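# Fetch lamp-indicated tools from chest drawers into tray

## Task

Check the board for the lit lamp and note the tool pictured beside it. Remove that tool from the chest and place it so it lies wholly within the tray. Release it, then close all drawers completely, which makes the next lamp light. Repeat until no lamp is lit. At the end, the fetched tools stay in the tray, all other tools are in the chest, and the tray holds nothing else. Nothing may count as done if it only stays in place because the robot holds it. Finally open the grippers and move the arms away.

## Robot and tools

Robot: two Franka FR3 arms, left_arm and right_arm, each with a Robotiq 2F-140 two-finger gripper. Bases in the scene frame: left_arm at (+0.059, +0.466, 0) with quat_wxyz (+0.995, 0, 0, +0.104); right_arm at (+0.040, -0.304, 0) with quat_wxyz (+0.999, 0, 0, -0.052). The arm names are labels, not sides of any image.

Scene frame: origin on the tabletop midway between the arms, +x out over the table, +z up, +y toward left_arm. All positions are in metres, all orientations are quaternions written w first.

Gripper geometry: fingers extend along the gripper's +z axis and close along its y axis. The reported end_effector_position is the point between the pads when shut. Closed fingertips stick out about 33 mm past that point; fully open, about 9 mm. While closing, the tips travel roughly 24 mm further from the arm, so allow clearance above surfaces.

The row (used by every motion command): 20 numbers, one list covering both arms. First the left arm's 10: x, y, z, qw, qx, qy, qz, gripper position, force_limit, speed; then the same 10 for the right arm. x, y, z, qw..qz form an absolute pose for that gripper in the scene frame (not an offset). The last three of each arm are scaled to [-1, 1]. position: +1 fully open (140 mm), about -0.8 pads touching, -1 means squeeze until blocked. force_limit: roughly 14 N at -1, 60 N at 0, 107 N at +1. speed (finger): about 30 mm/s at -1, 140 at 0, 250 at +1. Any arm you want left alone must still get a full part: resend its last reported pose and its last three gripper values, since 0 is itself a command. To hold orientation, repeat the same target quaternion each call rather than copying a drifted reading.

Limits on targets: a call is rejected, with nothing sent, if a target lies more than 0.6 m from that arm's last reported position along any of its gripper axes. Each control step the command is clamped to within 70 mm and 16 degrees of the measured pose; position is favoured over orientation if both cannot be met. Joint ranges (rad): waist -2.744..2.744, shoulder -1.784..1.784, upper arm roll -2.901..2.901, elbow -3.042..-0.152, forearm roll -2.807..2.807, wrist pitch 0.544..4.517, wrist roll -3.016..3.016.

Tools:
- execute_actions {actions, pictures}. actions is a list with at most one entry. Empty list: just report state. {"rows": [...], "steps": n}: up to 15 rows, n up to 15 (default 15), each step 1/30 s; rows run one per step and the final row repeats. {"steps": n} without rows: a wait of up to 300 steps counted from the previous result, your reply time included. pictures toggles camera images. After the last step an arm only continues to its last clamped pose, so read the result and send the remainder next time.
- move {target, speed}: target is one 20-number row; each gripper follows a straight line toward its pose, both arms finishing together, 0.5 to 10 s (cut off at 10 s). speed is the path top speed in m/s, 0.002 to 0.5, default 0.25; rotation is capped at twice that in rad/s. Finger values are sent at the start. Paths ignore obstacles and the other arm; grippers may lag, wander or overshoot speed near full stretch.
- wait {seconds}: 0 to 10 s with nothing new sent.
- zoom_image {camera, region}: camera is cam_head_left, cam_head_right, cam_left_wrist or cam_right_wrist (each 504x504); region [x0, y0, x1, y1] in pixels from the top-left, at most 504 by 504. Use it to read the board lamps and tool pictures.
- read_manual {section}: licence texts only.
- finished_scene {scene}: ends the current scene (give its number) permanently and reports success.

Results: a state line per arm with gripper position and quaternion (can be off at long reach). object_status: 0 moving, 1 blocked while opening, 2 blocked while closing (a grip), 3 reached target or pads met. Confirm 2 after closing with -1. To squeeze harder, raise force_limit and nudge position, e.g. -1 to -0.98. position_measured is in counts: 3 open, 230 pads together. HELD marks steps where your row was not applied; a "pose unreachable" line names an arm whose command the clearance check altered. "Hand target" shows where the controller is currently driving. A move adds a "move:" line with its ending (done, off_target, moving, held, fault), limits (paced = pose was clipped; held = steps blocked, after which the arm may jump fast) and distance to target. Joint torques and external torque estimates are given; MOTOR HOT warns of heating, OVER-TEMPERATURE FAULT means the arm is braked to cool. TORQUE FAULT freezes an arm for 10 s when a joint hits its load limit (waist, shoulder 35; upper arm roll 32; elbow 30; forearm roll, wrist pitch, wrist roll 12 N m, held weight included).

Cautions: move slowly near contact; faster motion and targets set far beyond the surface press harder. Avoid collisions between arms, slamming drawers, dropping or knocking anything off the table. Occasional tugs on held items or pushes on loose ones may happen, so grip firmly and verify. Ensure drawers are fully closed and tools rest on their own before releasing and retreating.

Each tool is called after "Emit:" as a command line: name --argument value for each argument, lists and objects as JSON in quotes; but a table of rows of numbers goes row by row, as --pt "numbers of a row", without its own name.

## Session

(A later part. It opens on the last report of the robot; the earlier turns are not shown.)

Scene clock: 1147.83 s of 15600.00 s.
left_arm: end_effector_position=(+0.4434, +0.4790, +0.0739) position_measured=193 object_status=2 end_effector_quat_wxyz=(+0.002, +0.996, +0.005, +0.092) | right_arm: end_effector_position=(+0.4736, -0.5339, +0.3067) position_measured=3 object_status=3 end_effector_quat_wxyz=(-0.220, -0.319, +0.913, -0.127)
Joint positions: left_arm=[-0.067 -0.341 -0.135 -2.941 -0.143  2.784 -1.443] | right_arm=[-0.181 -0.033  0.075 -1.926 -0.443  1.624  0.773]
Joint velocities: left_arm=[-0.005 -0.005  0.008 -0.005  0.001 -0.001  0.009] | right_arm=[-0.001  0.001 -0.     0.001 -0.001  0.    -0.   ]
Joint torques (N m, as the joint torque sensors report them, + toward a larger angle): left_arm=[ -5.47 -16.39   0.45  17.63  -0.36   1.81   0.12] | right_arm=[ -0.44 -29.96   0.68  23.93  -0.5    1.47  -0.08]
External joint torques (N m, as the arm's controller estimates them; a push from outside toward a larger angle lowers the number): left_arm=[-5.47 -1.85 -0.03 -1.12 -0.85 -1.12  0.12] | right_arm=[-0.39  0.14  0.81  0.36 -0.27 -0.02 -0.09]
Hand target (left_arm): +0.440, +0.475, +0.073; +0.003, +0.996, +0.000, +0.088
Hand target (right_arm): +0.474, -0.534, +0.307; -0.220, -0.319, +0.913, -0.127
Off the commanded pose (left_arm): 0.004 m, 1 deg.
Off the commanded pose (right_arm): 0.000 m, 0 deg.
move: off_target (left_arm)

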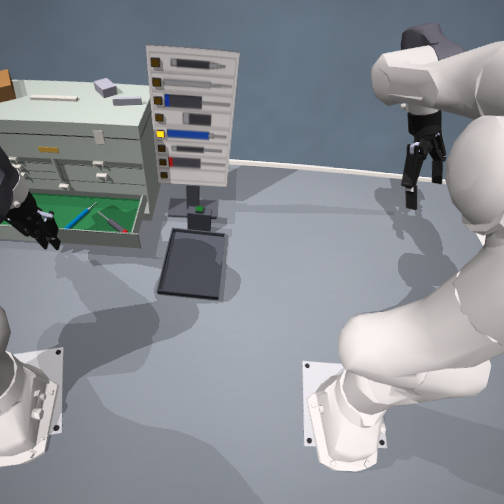

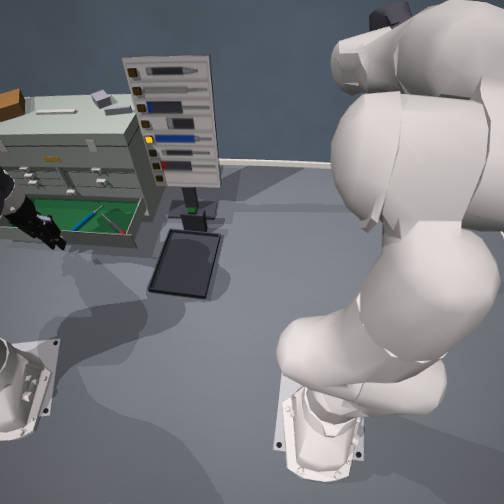

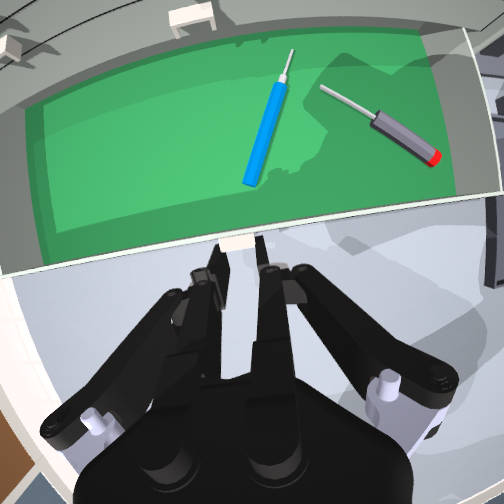

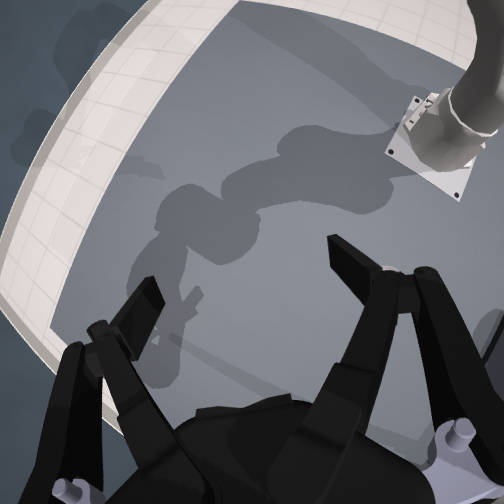

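Emit:
move --target '[0.445,0.477,0.074,0,0.9962,0,0.0872,-0.3,0,0,0.4736,-0.5339,0.3067,-0.220,-0.319,0.913,-0.127,1,0,0]'

Emit:
move --target '[0.445,0.477,0.13,0,0.9962,0,0.0872,-0.3,0,0,0.4736,-0.5339,0.3067,-0.220,-0.319,0.913,-0.127,1,0,0]' --speed 0.1

Emit:
move --target '[0.525,0.44,0.12,0.0203,0.9686,-0.2325,0.0848,-0.3,0,0,0.4736,-0.5339,0.3067,-0.220,-0.319,0.913,-0.127,1,0,0]' --speed 0.15

Scene clock: 1172.90 s of 15600.00 s.
left_arm: end_effector_position=(+0.4453, +0.4768, +0.0744) position_measured=167 object_status=3 end_effector_quat_wxyz=(+0.000, +0.996, -0.002, +0.089) | right_arm: end_effector_position=(+0.4736, -0.5339, +0.3067) position_measured=3 object_status=3 end_effector_quat_wxyz=(-0.220, -0.319, +0.913, -0.127)
Joint positions: left_arm=[-0.063 -0.334 -0.146 -2.93  -0.135  2.774 -1.443] | right_arm=[-0.181 -0.033  0.075 -1.926 -0.443  1.624  0.773]
Joint velocities: left_arm=[ 0.004  0.    -0.004  0.     0.001 -0.005 -0.001] | right_arm=[-0.     0.002  0.     0.     0.     0.    -0.   ]
Joint torques (N m, as the joint torque sensors report them, + toward a larger angle): left_arm=[  1.64 -14.88   0.27  20.41   1.04   2.39  -0.19] | right_arm=[ -0.28 -29.38   1.11  23.81  -0.5    1.48  -0.09]
External joint torques (N m, as the arm's controller estimates them; a push from outside toward a larger angle lowers the number): left_arm=[ 1.6  -0.07 -0.33  1.67  0.56 -0.53 -0.19] | right_arm=[-0.2   0.53  1.26  0.31 -0.27 -0.01 -0.09]
Hand target (left_arm): +0.445, +0.477, +0.074; -0.000, +0.996, +0.000, +0.087
Hand target (right_arm): +0.474, -0.534, +0.307; -0.220, -0.319, +0.913, -0.127
Off the commanded pose (left_arm): 0.001 m, 0 deg.
Off the commanded pose (right_arm): 0.000 m, 0 deg.
After step 90, 21.37 s passed at rest.
move: done

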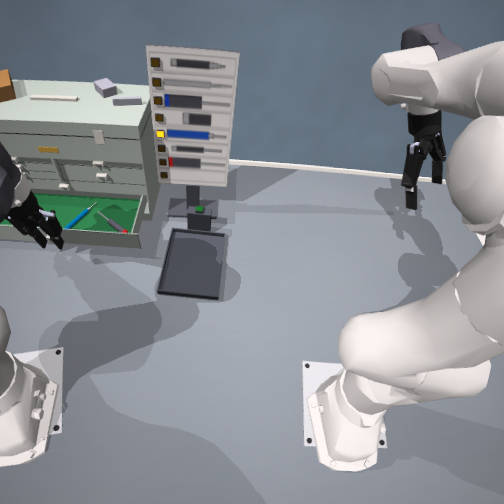

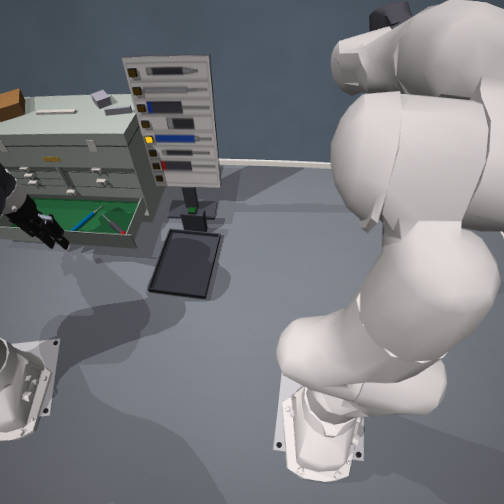

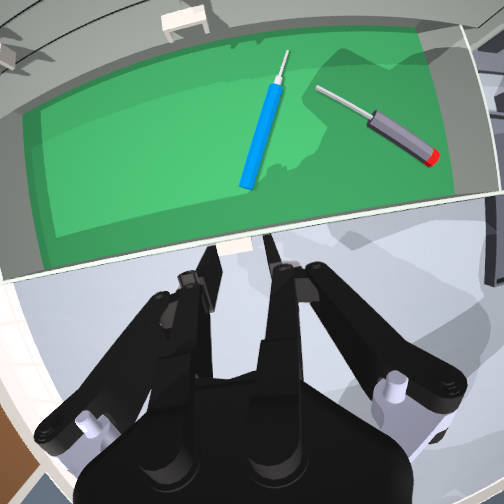

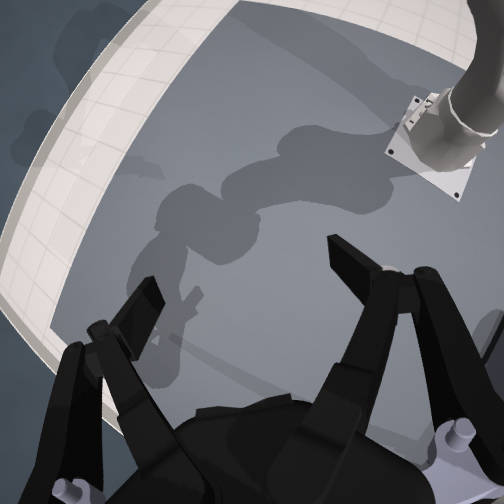

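Scene clock: 1174.07 s of 15600.00 s.
left_arm: end_effector_position=(+0.4457, +0.4749, +0.1289) position_measured=167 object_status=3 end_effector_quat_wxyz=(+0.002, +0.996, -0.002, +0.088) | right_arm: end_effector_position=(+0.4736, -0.5339, +0.3067) position_measured=3 object_status=3 end_effector_quat_wxyz=(-0.220, -0.319, +0.913, -0.127)
Joint positions: left_arm=[-0.063 -0.502 -0.138 -2.883 -0.135  2.558 -1.443] | right_arm=[-0.181 -0.033  0.075 -1.926 -0.443  1.624  0.773]
Joint velocities: left_arm=[ 0.001  0.    -0.    -0.001  0.    -0.012 -0.   ] | right_arm=[ 0.    -0.001  0.001  0.     0.002 -0.    -0.   ]
Joint torques (N m, as the joint torque sensors report them, + toward a larger angle): left_arm=[  0.49 -13.22   2.89  23.47   0.74   2.54  -0.07] | right_arm=[ -0.04 -29.56   1.07  23.78  -0.54   1.49  -0.15]
External joint torques (N m, as the arm's controller estimates them; a push from outside toward a larger angle lowers the number): left_arm=[ 0.46 -1.43  2.05  1.97  0.12 -0.36 -0.08] | right_arm=[-0.04  0.62  1.14  0.17 -0.31 -0.01 -0.16]
Hand target (left_arm): +0.445, +0.476, +0.130; +0.002, +0.996, -0.001, +0.088
Hand target (right_arm): +0.474, -0.534, +0.307; -0.220, -0.319, +0.913, -0.127
Off the commanded pose (left_arm): 0.002 m, 0 deg.
Off the commanded pose (right_arm): 0.000 m, 0 deg.
move: done

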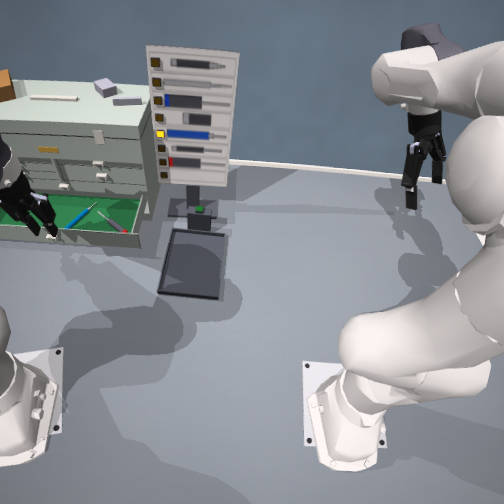

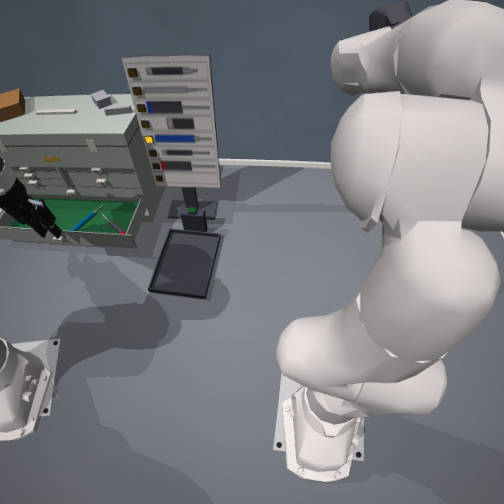

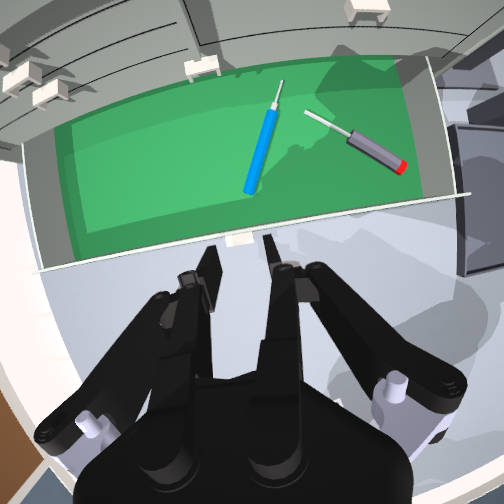

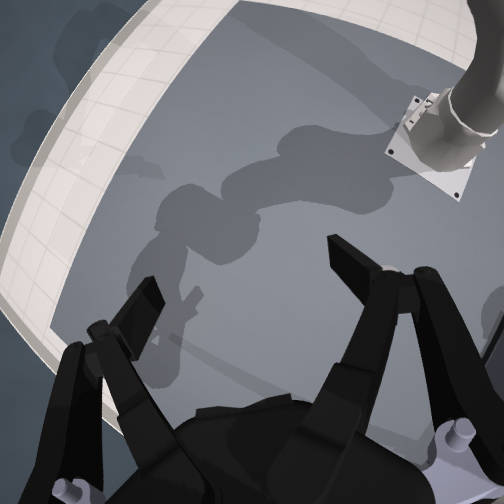

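Scene clock: 1176.40 s of 15600.00 s.
left_arm: end_effector_position=(+0.5288, +0.4475, +0.1253) position_measured=167 object_status=3 end_effector_quat_wxyz=(+0.015, +0.971, -0.223, +0.089) | right_arm: end_effector_position=(+0.4736, -0.5339, +0.3067) position_measured=3 object_status=3 end_effector_quat_wxyz=(-0.220, -0.319, +0.913, -0.127)
Joint positions: left_arm=[-0.258 -0.208  0.037 -2.63  -0.113  2.589 -1.042] | right_arm=[-0.181 -0.033  0.075 -1.926 -0.443  1.624  0.773]
Joint velocities: left_arm=[-0.005  0.     0.004  0.    -0.002 -0.001  0.031] | right_arm=[ 0.001  0.001 -0.     0.002 -0.001 -0.     0.002]
Joint torques (N m, as the joint torque sensors report them, + toward a larger angle): left_arm=[ -5.07 -18.16  -0.87  20.58  -0.67   1.99   0.31] | right_arm=[ -0.21 -29.68   0.72  23.61  -0.52   1.49  -0.14]
External joint torques (N m, as the arm's controller estimates them; a push from outside toward a larger angle lowers the number): left_arm=[-5.03  3.4  -0.41 -0.49 -1.3  -0.88  0.3 ] | right_arm=[-0.21  0.52  0.8  -0.04 -0.29 -0.01 -0.15]
Hand target (left_arm): +0.524, +0.442, +0.121; +0.018, +0.969, -0.233, +0.083
Hand target (right_arm): +0.474, -0.534, +0.307; -0.220, -0.319, +0.913, -0.127
Off the commanded pose (left_arm): 0.010 m, 1 deg.
Off the commanded pose (right_arm): 0.000 m, 0 deg.
move: off_target (left_arm)

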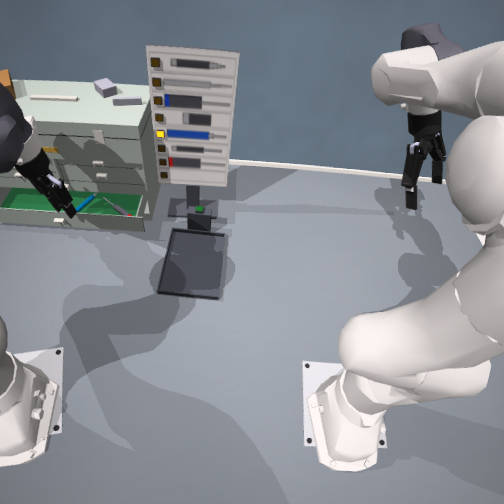

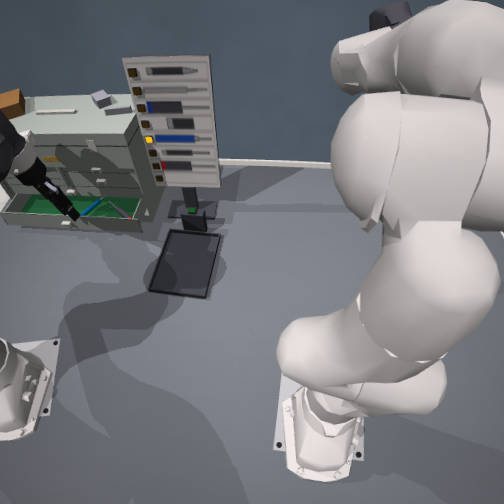

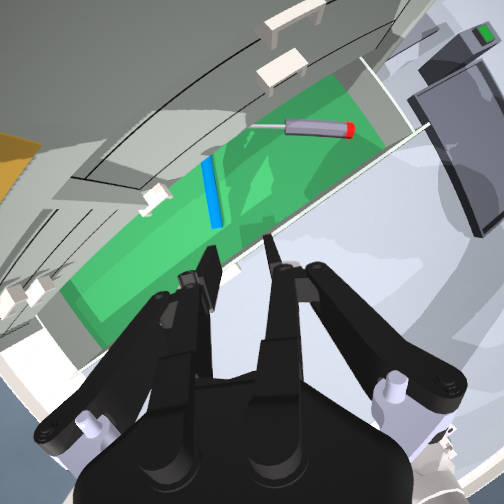

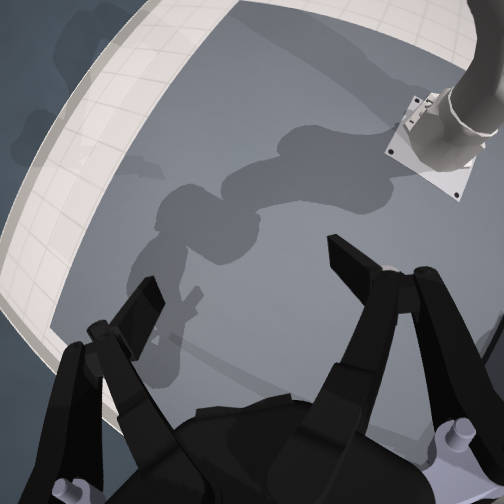

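Emit:
move --target '[0.53,0.46,0.15,0.0203,0.9686,-0.2325,0.0848,-0.3,0,0,0.4736,-0.5339,0.3067,-0.220,-0.319,0.913,-0.127,1,0,0]' --speed 0.08

Emit:
move --target '[0.55,0.53,0.145,0,0.9962,0,0.0872,-0.3,0,0,0.4736,-0.5339,0.3067,-0.220,-0.319,0.913,-0.127,1,0,0]' --speed 0.15

Scene clock: 1190.53 s of 15600.00 s.
left_arm: end_effector_position=(+0.5304, +0.4585, +0.1493) position_measured=167 object_status=3 end_effector_quat_wxyz=(+0.022, +0.969, -0.229, +0.086) | right_arm: end_effector_position=(+0.4736, -0.5339, +0.3067) position_measured=3 object_status=3 end_effector_quat_wxyz=(-0.220, -0.319, +0.913, -0.127)
Joint positions: left_arm=[-0.257 -0.246  0.071 -2.591 -0.113  2.499 -1.001] | right_arm=[-0.181 -0.033  0.075 -1.926 -0.443  1.624  0.773]
Joint velocities: left_arm=[-0.     0.001  0.     0.002 -0.001 -0.011  0.012] | right_arm=[-0.001 -0.001  0.001 -0.001  0.001  0.001 -0.001]
Joint torques (N m, as the joint torque sensors report them, + toward a larger angle): left_arm=[ -0.06 -22.19   1.11  24.01   1.27   2.52   0.21] | right_arm=[ -0.18 -29.94   1.22  23.73  -0.48   1.44  -0.13]
External joint torques (N m, as the arm's controller estimates them; a push from outside toward a larger angle lowers the number): left_arm=[-0.04 -1.14  1.83  1.92  0.61 -0.35  0.2 ] | right_arm=[-0.18  0.19  1.3   0.14 -0.25 -0.05 -0.14]
Hand target (left_arm): +0.530, +0.459, +0.150; +0.021, +0.969, -0.233, +0.085
Hand target (right_arm): +0.474, -0.534, +0.307; -0.220, -0.319, +0.913, -0.127
Off the commanded pose (left_arm): 0.002 m, 0 deg.
Off the commanded pose (right_arm): 0.000 m, 0 deg.
After step 90, 10.17 s passed at rest.
move: done

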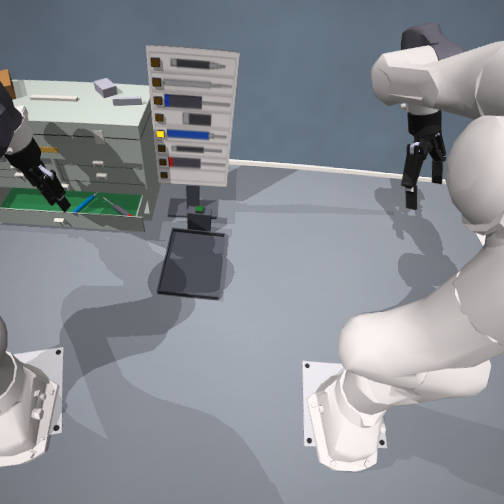

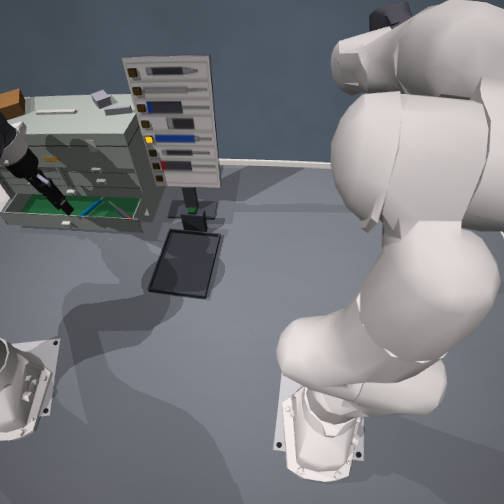

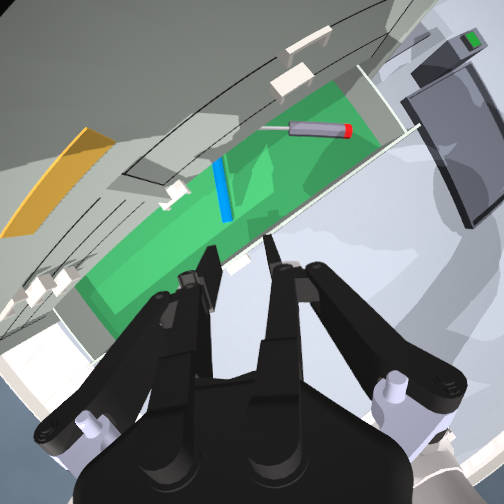

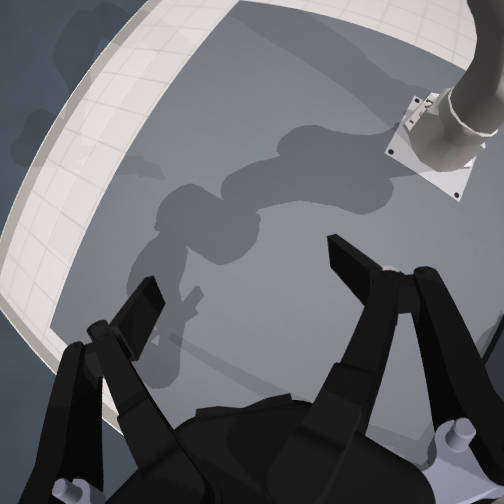

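Scene clock: 1192.83 s of 15600.00 s.
left_arm: end_effector_position=(+0.5488, +0.5289, +0.1445) position_measured=167 object_status=3 end_effector_quat_wxyz=(+0.001, +0.996, -0.005, +0.087) | right_arm: end_effector_position=(+0.4736, -0.5339, +0.3067) position_measured=3 object_status=3 end_effector_quat_wxyz=(-0.220, -0.319, +0.913, -0.127)
Joint positions: left_arm=[-0.065 -0.18  -0.005 -2.543 -0.047  2.535 -1.386] | right_arm=[-0.181 -0.033  0.075 -1.926 -0.443  1.624  0.773]
Joint velocities: left_arm=[ 0.     0.    -0.001  0.     0.002  0.001 -0.033] | right_arm=[ 0.     0.001  0.    -0.001  0.001 -0.002  0.002]
Joint torques (N m, as the joint torque sensors report them, + toward a larger angle): left_arm=[  1.25 -23.1   -0.26  24.09   1.42   3.35  -0.06] | right_arm=[ -0.17 -29.49   1.23  23.84  -0.54   1.47  -0.05]
External joint torques (N m, as the arm's controller estimates them; a push from outside toward a larger angle lowers the number): left_arm=[ 1.22  0.25 -0.14  2.23  0.8   0.45 -0.07] | right_arm=[-0.12  0.61  1.35  0.28 -0.31 -0.01 -0.06]
Hand target (left_arm): +0.550, +0.530, +0.145; +0.000, +0.996, +0.001, +0.088
Hand target (right_arm): +0.474, -0.534, +0.307; -0.220, -0.319, +0.913, -0.127
Off the commanded pose (left_arm): 0.002 m, 1 deg.
Off the commanded pose (right_arm): 0.000 m, 0 deg.
move: done

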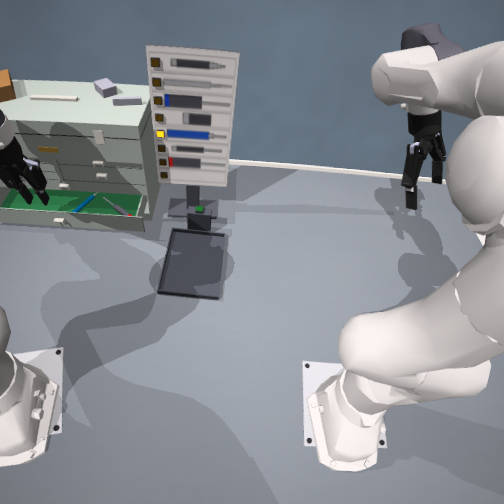

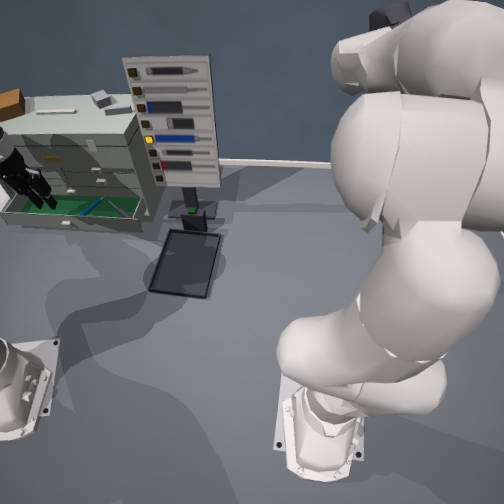

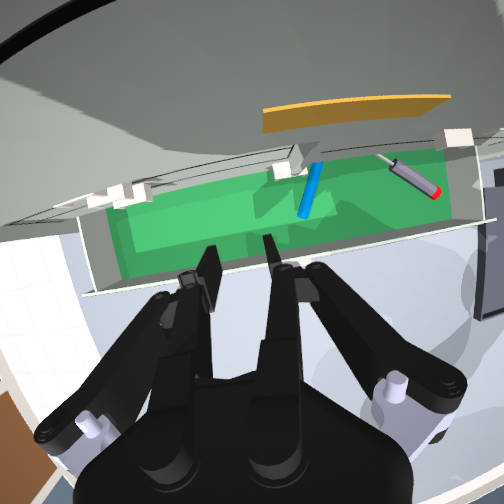

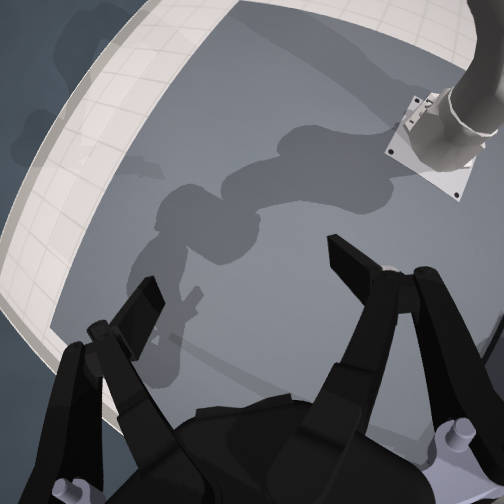

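Emit:
move --target '[0.558,0.53,0.10,0,0.9962,0,0.0872,-0.3,0,0,0.4736,-0.5339,0.3067,-0.220,-0.319,0.913,-0.127,1,0,0]' --speed 0.05

Scene clock: 1204.67 s of 15600.00 s.
left_arm: end_effector_position=(+0.5572, +0.5318, +0.1009) position_measured=167 object_status=3 end_effector_quat_wxyz=(-0.001, +0.996, +0.001, +0.086) | right_arm: end_effector_position=(+0.4736, -0.5339, +0.3067) position_measured=3 object_status=3 end_effector_quat_wxyz=(-0.220, -0.319, +0.913, -0.127)
Joint positions: left_arm=[-0.065 -0.063 -0.005 -2.549 -0.047  2.656 -1.396] | right_arm=[-0.181 -0.033  0.075 -1.926 -0.443  1.624  0.773]
Joint velocities: left_arm=[ 0.001 -0.    -0.     0.001 -0.001  0.01   0.001] | right_arm=[-0.    -0.    -0.    -0.     0.     0.001  0.001]
Joint torques (N m, as the joint torque sensors report them, + toward a larger angle): left_arm=[ -0.82 -26.14   0.27  20.69   1.06   3.44  -0.22] | right_arm=[ -0.42 -29.65   0.83  23.8   -0.53   1.47  -0.11]
External joint torques (N m, as the arm's controller estimates them; a push from outside toward a larger angle lowers the number): left_arm=[-0.8  -0.17  0.35  0.29  0.5   0.54 -0.23] | right_arm=[-0.41  0.57  0.92  0.16 -0.3  -0.02 -0.12]
Hand target (left_arm): +0.558, +0.531, +0.100; -0.001, +0.996, +0.000, +0.087
Hand target (right_arm): +0.474, -0.534, +0.307; -0.220, -0.319, +0.913, -0.127
Off the commanded pose (left_arm): 0.002 m, 0 deg.
Off the commanded pose (right_arm): 0.000 m, 0 deg.
After step 90, 7.47 s passed at rest.
move: done

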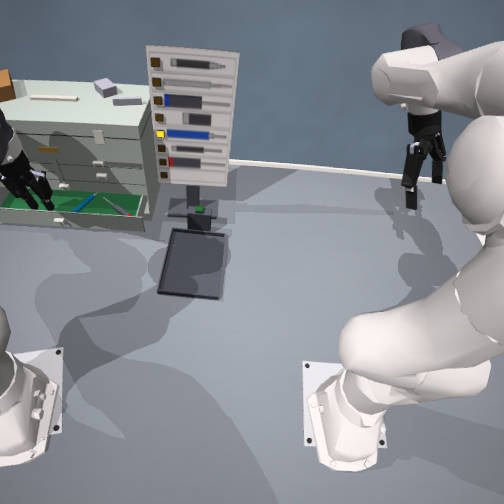

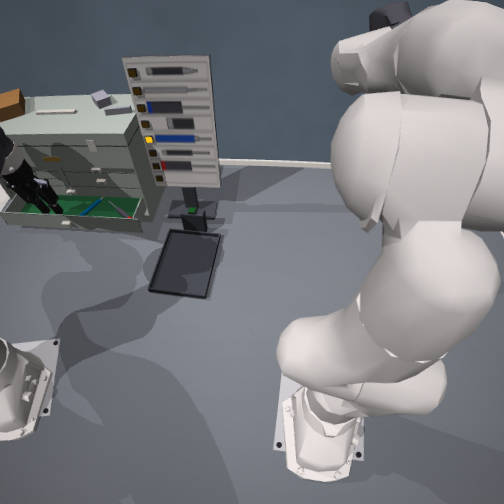

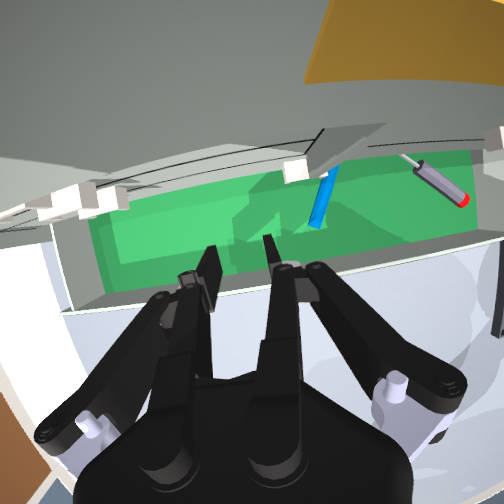

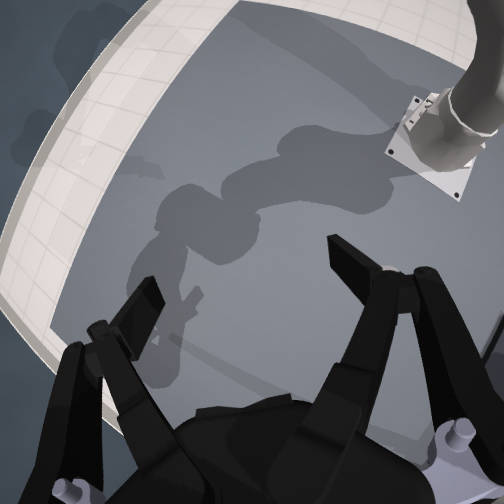

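Emit:
move --target '[0.485,0.53,0.10,0,0.9962,0,0.0872,-0.3,0,0,0.4736,-0.5339,0.3067,-0.220,-0.319,0.913,-0.127,1,0,0]' --speed 0.06

Scene clock: 1210.67 s of 15600.00 s.
left_arm: end_effector_position=(+0.4887, +0.5303, +0.1020) position_measured=167 object_status=3 end_effector_quat_wxyz=(+0.000, +0.996, +0.002, +0.091) | right_arm: end_effector_position=(+0.4736, -0.5339, +0.3067) position_measured=3 object_status=3 end_effector_quat_wxyz=(-0.220, -0.319, +0.913, -0.127)
Joint positions: left_arm=[-0.065 -0.265  0.016 -2.771 -0.057  2.686 -1.367] | right_arm=[-0.181 -0.033  0.075 -1.926 -0.443  1.624  0.773]
Joint velocities: left_arm=[ 0.    -0.003  0.002 -0.004 -0.     0.001  0.006] | right_arm=[ 0.001 -0.    -0.001  0.     0.003 -0.001 -0.001]
Joint torques (N m, as the joint torque sensors report them, + toward a larger angle): left_arm=[ -1.98 -18.58   1.61  16.88  -0.1    2.29   0.1 ] | right_arm=[ -0.35 -29.77   0.98  23.58  -0.54   1.46  -0.11]
External joint torques (N m, as the arm's controller estimates them; a push from outside toward a larger angle lowers the number): left_arm=[-2.04  0.04  1.93 -3.28 -0.66 -0.63  0.1 ] | right_arm=[-0.3   0.44  1.1  -0.05 -0.31 -0.03 -0.11]
Hand target (left_arm): +0.485, +0.529, +0.100; +0.002, +0.996, -0.000, +0.088
Hand target (right_arm): +0.474, -0.534, +0.307; -0.220, -0.319, +0.913, -0.127
Off the commanded pose (left_arm): 0.004 m, 1 deg.
Off the commanded pose (right_arm): 0.000 m, 0 deg.
After step 90, 1.43 s passed at rest.
move: off_target (left_arm)

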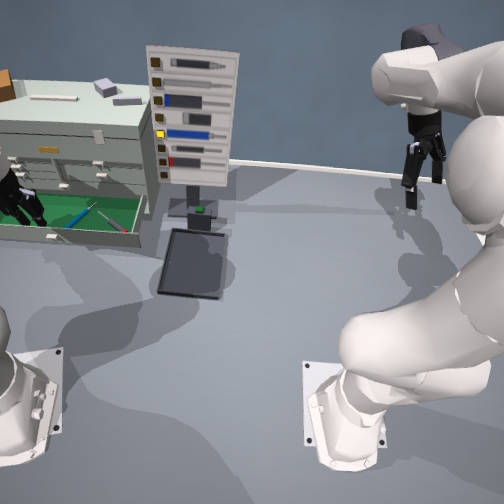

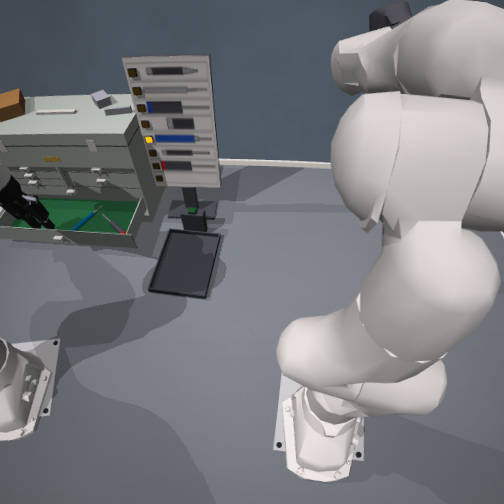

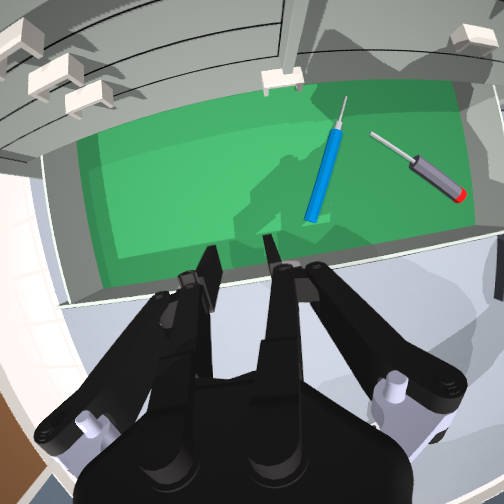

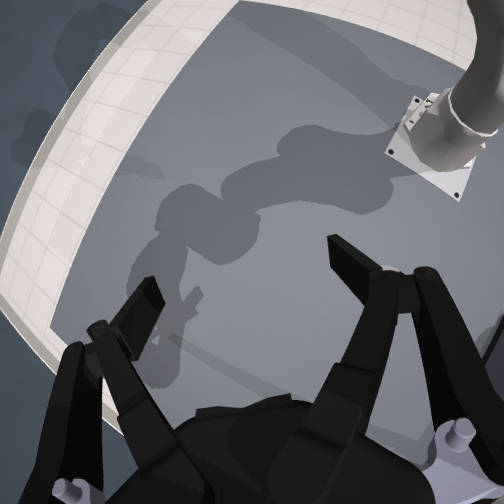

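Emit:
move --target '[0.535,0.44,0.11,0.0203,0.9686,-0.2325,0.0848,-0.3,0,0,0.4736,-0.5339,0.3067,-0.220,-0.319,0.913,-0.127,1,0,0]' --speed 0.12

Scene clock: 1219.77 s of 15600.00 s.
left_arm: end_effector_position=(+0.5349, +0.4426, +0.1107) position_measured=167 object_status=3 end_effector_quat_wxyz=(+0.018, +0.970, -0.227, +0.084) | right_arm: end_effector_position=(+0.4736, -0.5339, +0.3067) position_measured=3 object_status=3 end_effector_quat_wxyz=(-0.220, -0.319, +0.913, -0.127)
Joint positions: left_arm=[-0.299 -0.15   0.068 -2.609 -0.117  2.614 -1.039] | right_arm=[-0.181 -0.033  0.075 -1.926 -0.443  1.624  0.773]
Joint velocities: left_arm=[-0.001  0.002  0.     0.001 -0.004 -0.002  0.032] | right_arm=[-0. -0. -0.  0. -0. -0.  0.]
Joint torques (N m, as the joint torque sensors report them, + toward a larger angle): left_arm=[ -1.28 -22.94   1.51  22.31   0.16   2.53   0.24] | right_arm=[ -0.46 -29.81   0.9   23.86  -0.48   1.49  -0.16]
External joint torques (N m, as the arm's controller estimates them; a push from outside toward a larger angle lowers the number): left_arm=[-1.23  0.09  1.99  1.64 -0.45 -0.32  0.23] | right_arm=[-0.48  0.4   0.94  0.24 -0.26  0.   -0.17]
Hand target (left_arm): +0.535, +0.442, +0.110; +0.018, +0.969, -0.233, +0.083
Hand target (right_arm): +0.474, -0.534, +0.307; -0.220, -0.319, +0.913, -0.127
Off the commanded pose (left_arm): 0.003 m, 1 deg.
Off the commanded pose (right_arm): 0.000 m, 0 deg.
After step 90, 3.53 s passed at rest.
move: done

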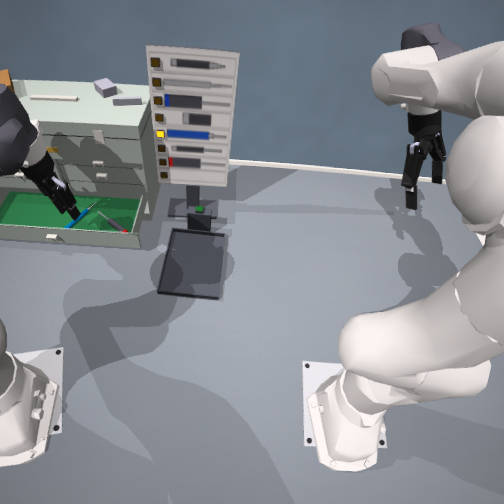

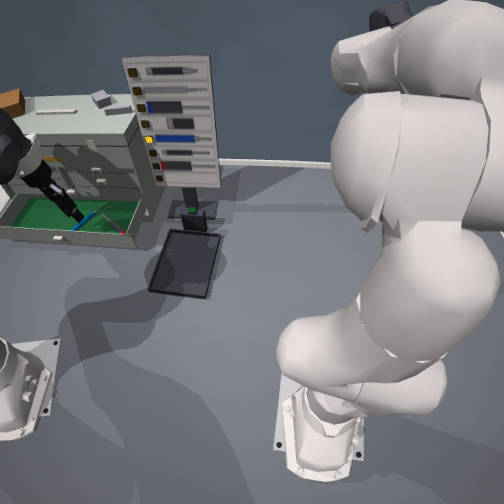

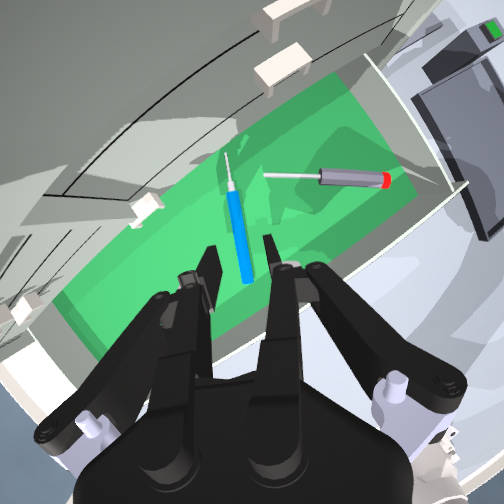

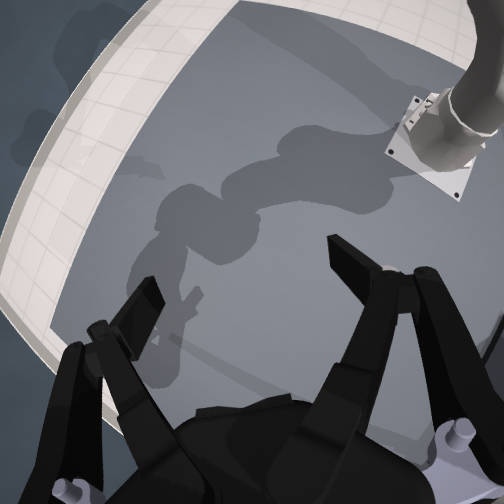

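Emit:
move --target '[0.545,0.435,0.082,0.0203,0.9686,-0.2325,0.0848,-0.4,0,0,0.4736,-0.5339,0.3067,-0.220,-0.319,0.913,-0.127,1,0,0]' --speed 0.03

Scene clock: 1228.50 s of 15600.00 s.
left_arm: end_effector_position=(+0.5427, +0.4376, +0.0814) position_measured=179 object_status=3 end_effector_quat_wxyz=(+0.020, +0.970, -0.229, +0.082) | right_arm: end_effector_position=(+0.4736, -0.5339, +0.3067) position_measured=3 object_status=3 end_effector_quat_wxyz=(-0.220, -0.319, +0.913, -0.127)
Joint positions: left_arm=[-0.312 -0.055  0.066 -2.596 -0.152  2.689 -1.015] | right_arm=[-0.181 -0.033  0.075 -1.926 -0.443  1.624  0.773]
Joint velocities: left_arm=[ 0.     0.    -0.     0.002 -0.004  0.015  0.01 ] | right_arm=[-0.001  0.    -0.001  0.    -0.    -0.001 -0.001]
Joint torques (N m, as the joint torque sensors report them, + toward a larger angle): left_arm=[ -1.52 -25.49  -0.61  20.66  -0.01   3.27   0.33] | right_arm=[ -0.21 -29.67   0.78  23.51  -0.5    1.5   -0.11]
External joint torques (N m, as the arm's controller estimates them; a push from outside toward a larger angle lowers the number): left_arm=[-1.48 -0.28 -0.41  1.23 -0.6   0.45  0.33] | right_arm=[-0.15  0.42  0.91 -0.07 -0.27  0.01 -0.12]
Hand target (left_arm): +0.545, +0.436, +0.082; +0.019, +0.969, -0.232, +0.085
Hand target (right_arm): +0.474, -0.534, +0.307; -0.220, -0.319, +0.913, -0.127
Off the commanded pose (left_arm): 0.004 m, 1 deg.
Off the commanded pose (right_arm): 0.000 m, 0 deg.
After step 90, 4.40 s passed at rest.
move: off_target (left_arm)

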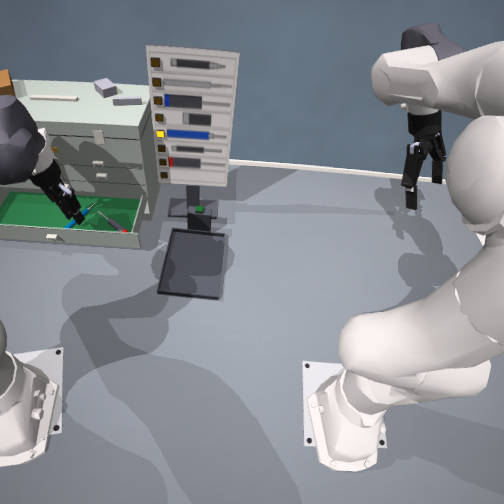

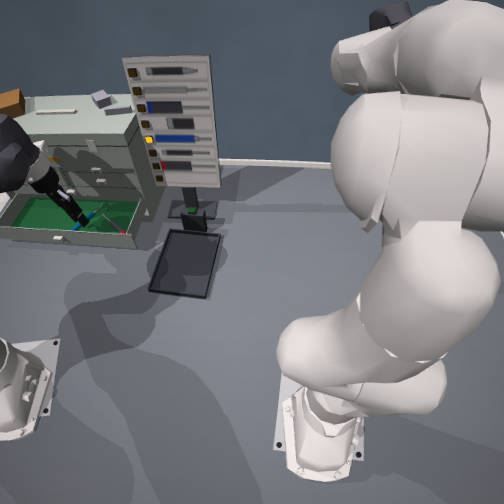

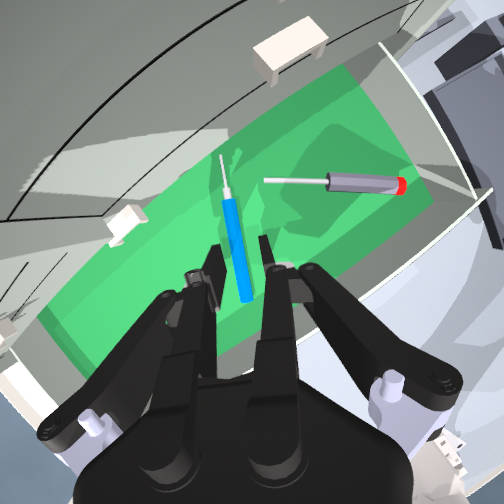

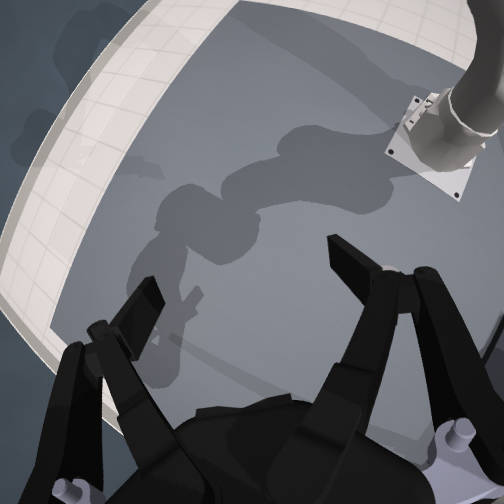

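Descend to find the floor gently.

Emit:
move --target '[0.545,0.435,0.066,0.0203,0.9686,-0.2325,0.0848,-0.4,0,0,0.4736,-0.5339,0.3067,-0.220,-0.319,0.913,-0.127,1,0,0]' --speed 0.015

Scene clock: 1234.20 s of 15600.00 s.
left_arm: end_effector_position=(+0.5452, +0.4373, +0.0677) position_measured=179 object_status=3 end_effector_quat_wxyz=(+0.020, +0.970, -0.228, +0.084) | right_arm: end_effector_position=(+0.4736, -0.5339, +0.3067) position_measured=3 object_status=3 end_effector_quat_wxyz=(-0.220, -0.319, +0.913, -0.127)
Joint positions: left_arm=[-0.313 -0.016  0.063 -2.597 -0.176  2.734 -0.994] | right_arm=[-0.181 -0.033  0.075 -1.926 -0.443  1.624  0.773]
Joint velocities: left_arm=[ 0.     0.     0.001 -0.001 -0.005  0.006  0.015] | right_arm=[ 0.001 -0.    -0.001  0.001  0.    -0.    -0.001]
Joint torques (N m, as the joint torque sensors report them, + toward a larger angle): left_arm=[ -1.02 -25.27  -0.61  18.36  -0.18   3.62   0.25] | right_arm=[ -0.15 -30.11   0.9   23.91  -0.52   1.49  -0.12]
External joint torques (N m, as the arm's controller estimates them; a push from outside toward a larger angle lowers the number): left_arm=[-1.15  0.81 -0.7  -0.62 -0.74  0.76  0.25] | right_arm=[-0.2   0.13  0.92  0.25 -0.3  -0.01 -0.12]
Hand target (left_arm): +0.545, +0.435, +0.066; +0.020, +0.969, -0.232, +0.085
Hand target (right_arm): +0.474, -0.534, +0.307; -0.220, -0.319, +0.913, -0.127
Off the commanded pose (left_arm): 0.003 m, 1 deg.
Off the commanded pose (right_arm): 0.000 m, 0 deg.
After step 90, 1.40 s passed at rest.
move: done

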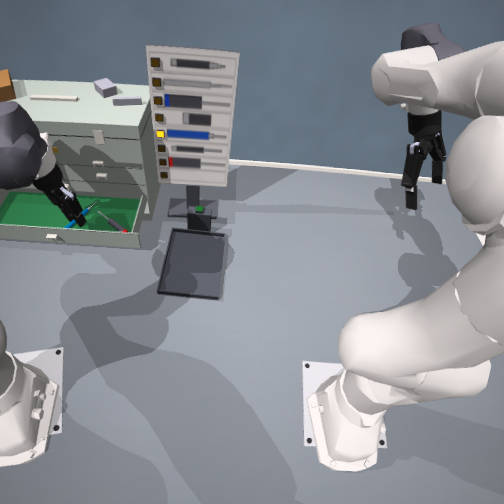

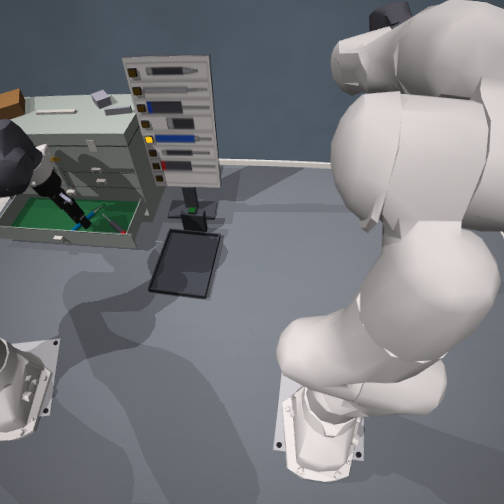

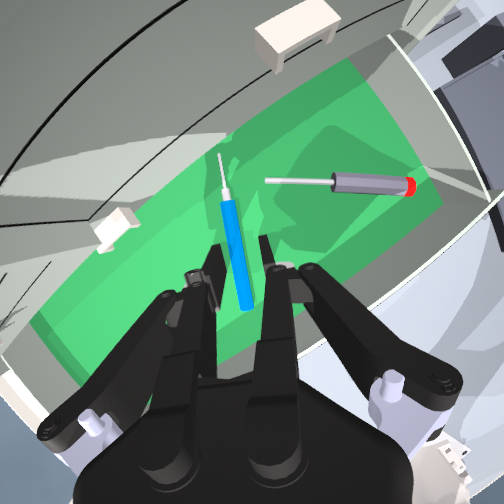

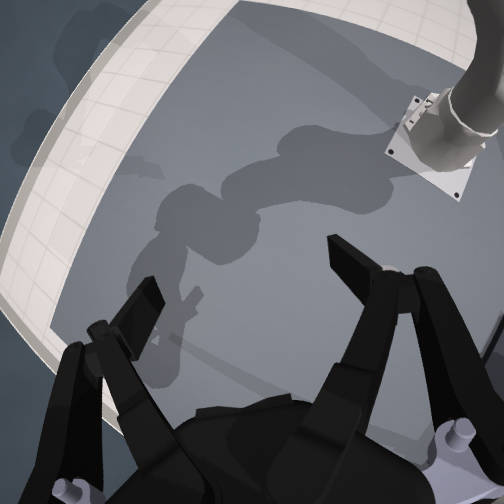

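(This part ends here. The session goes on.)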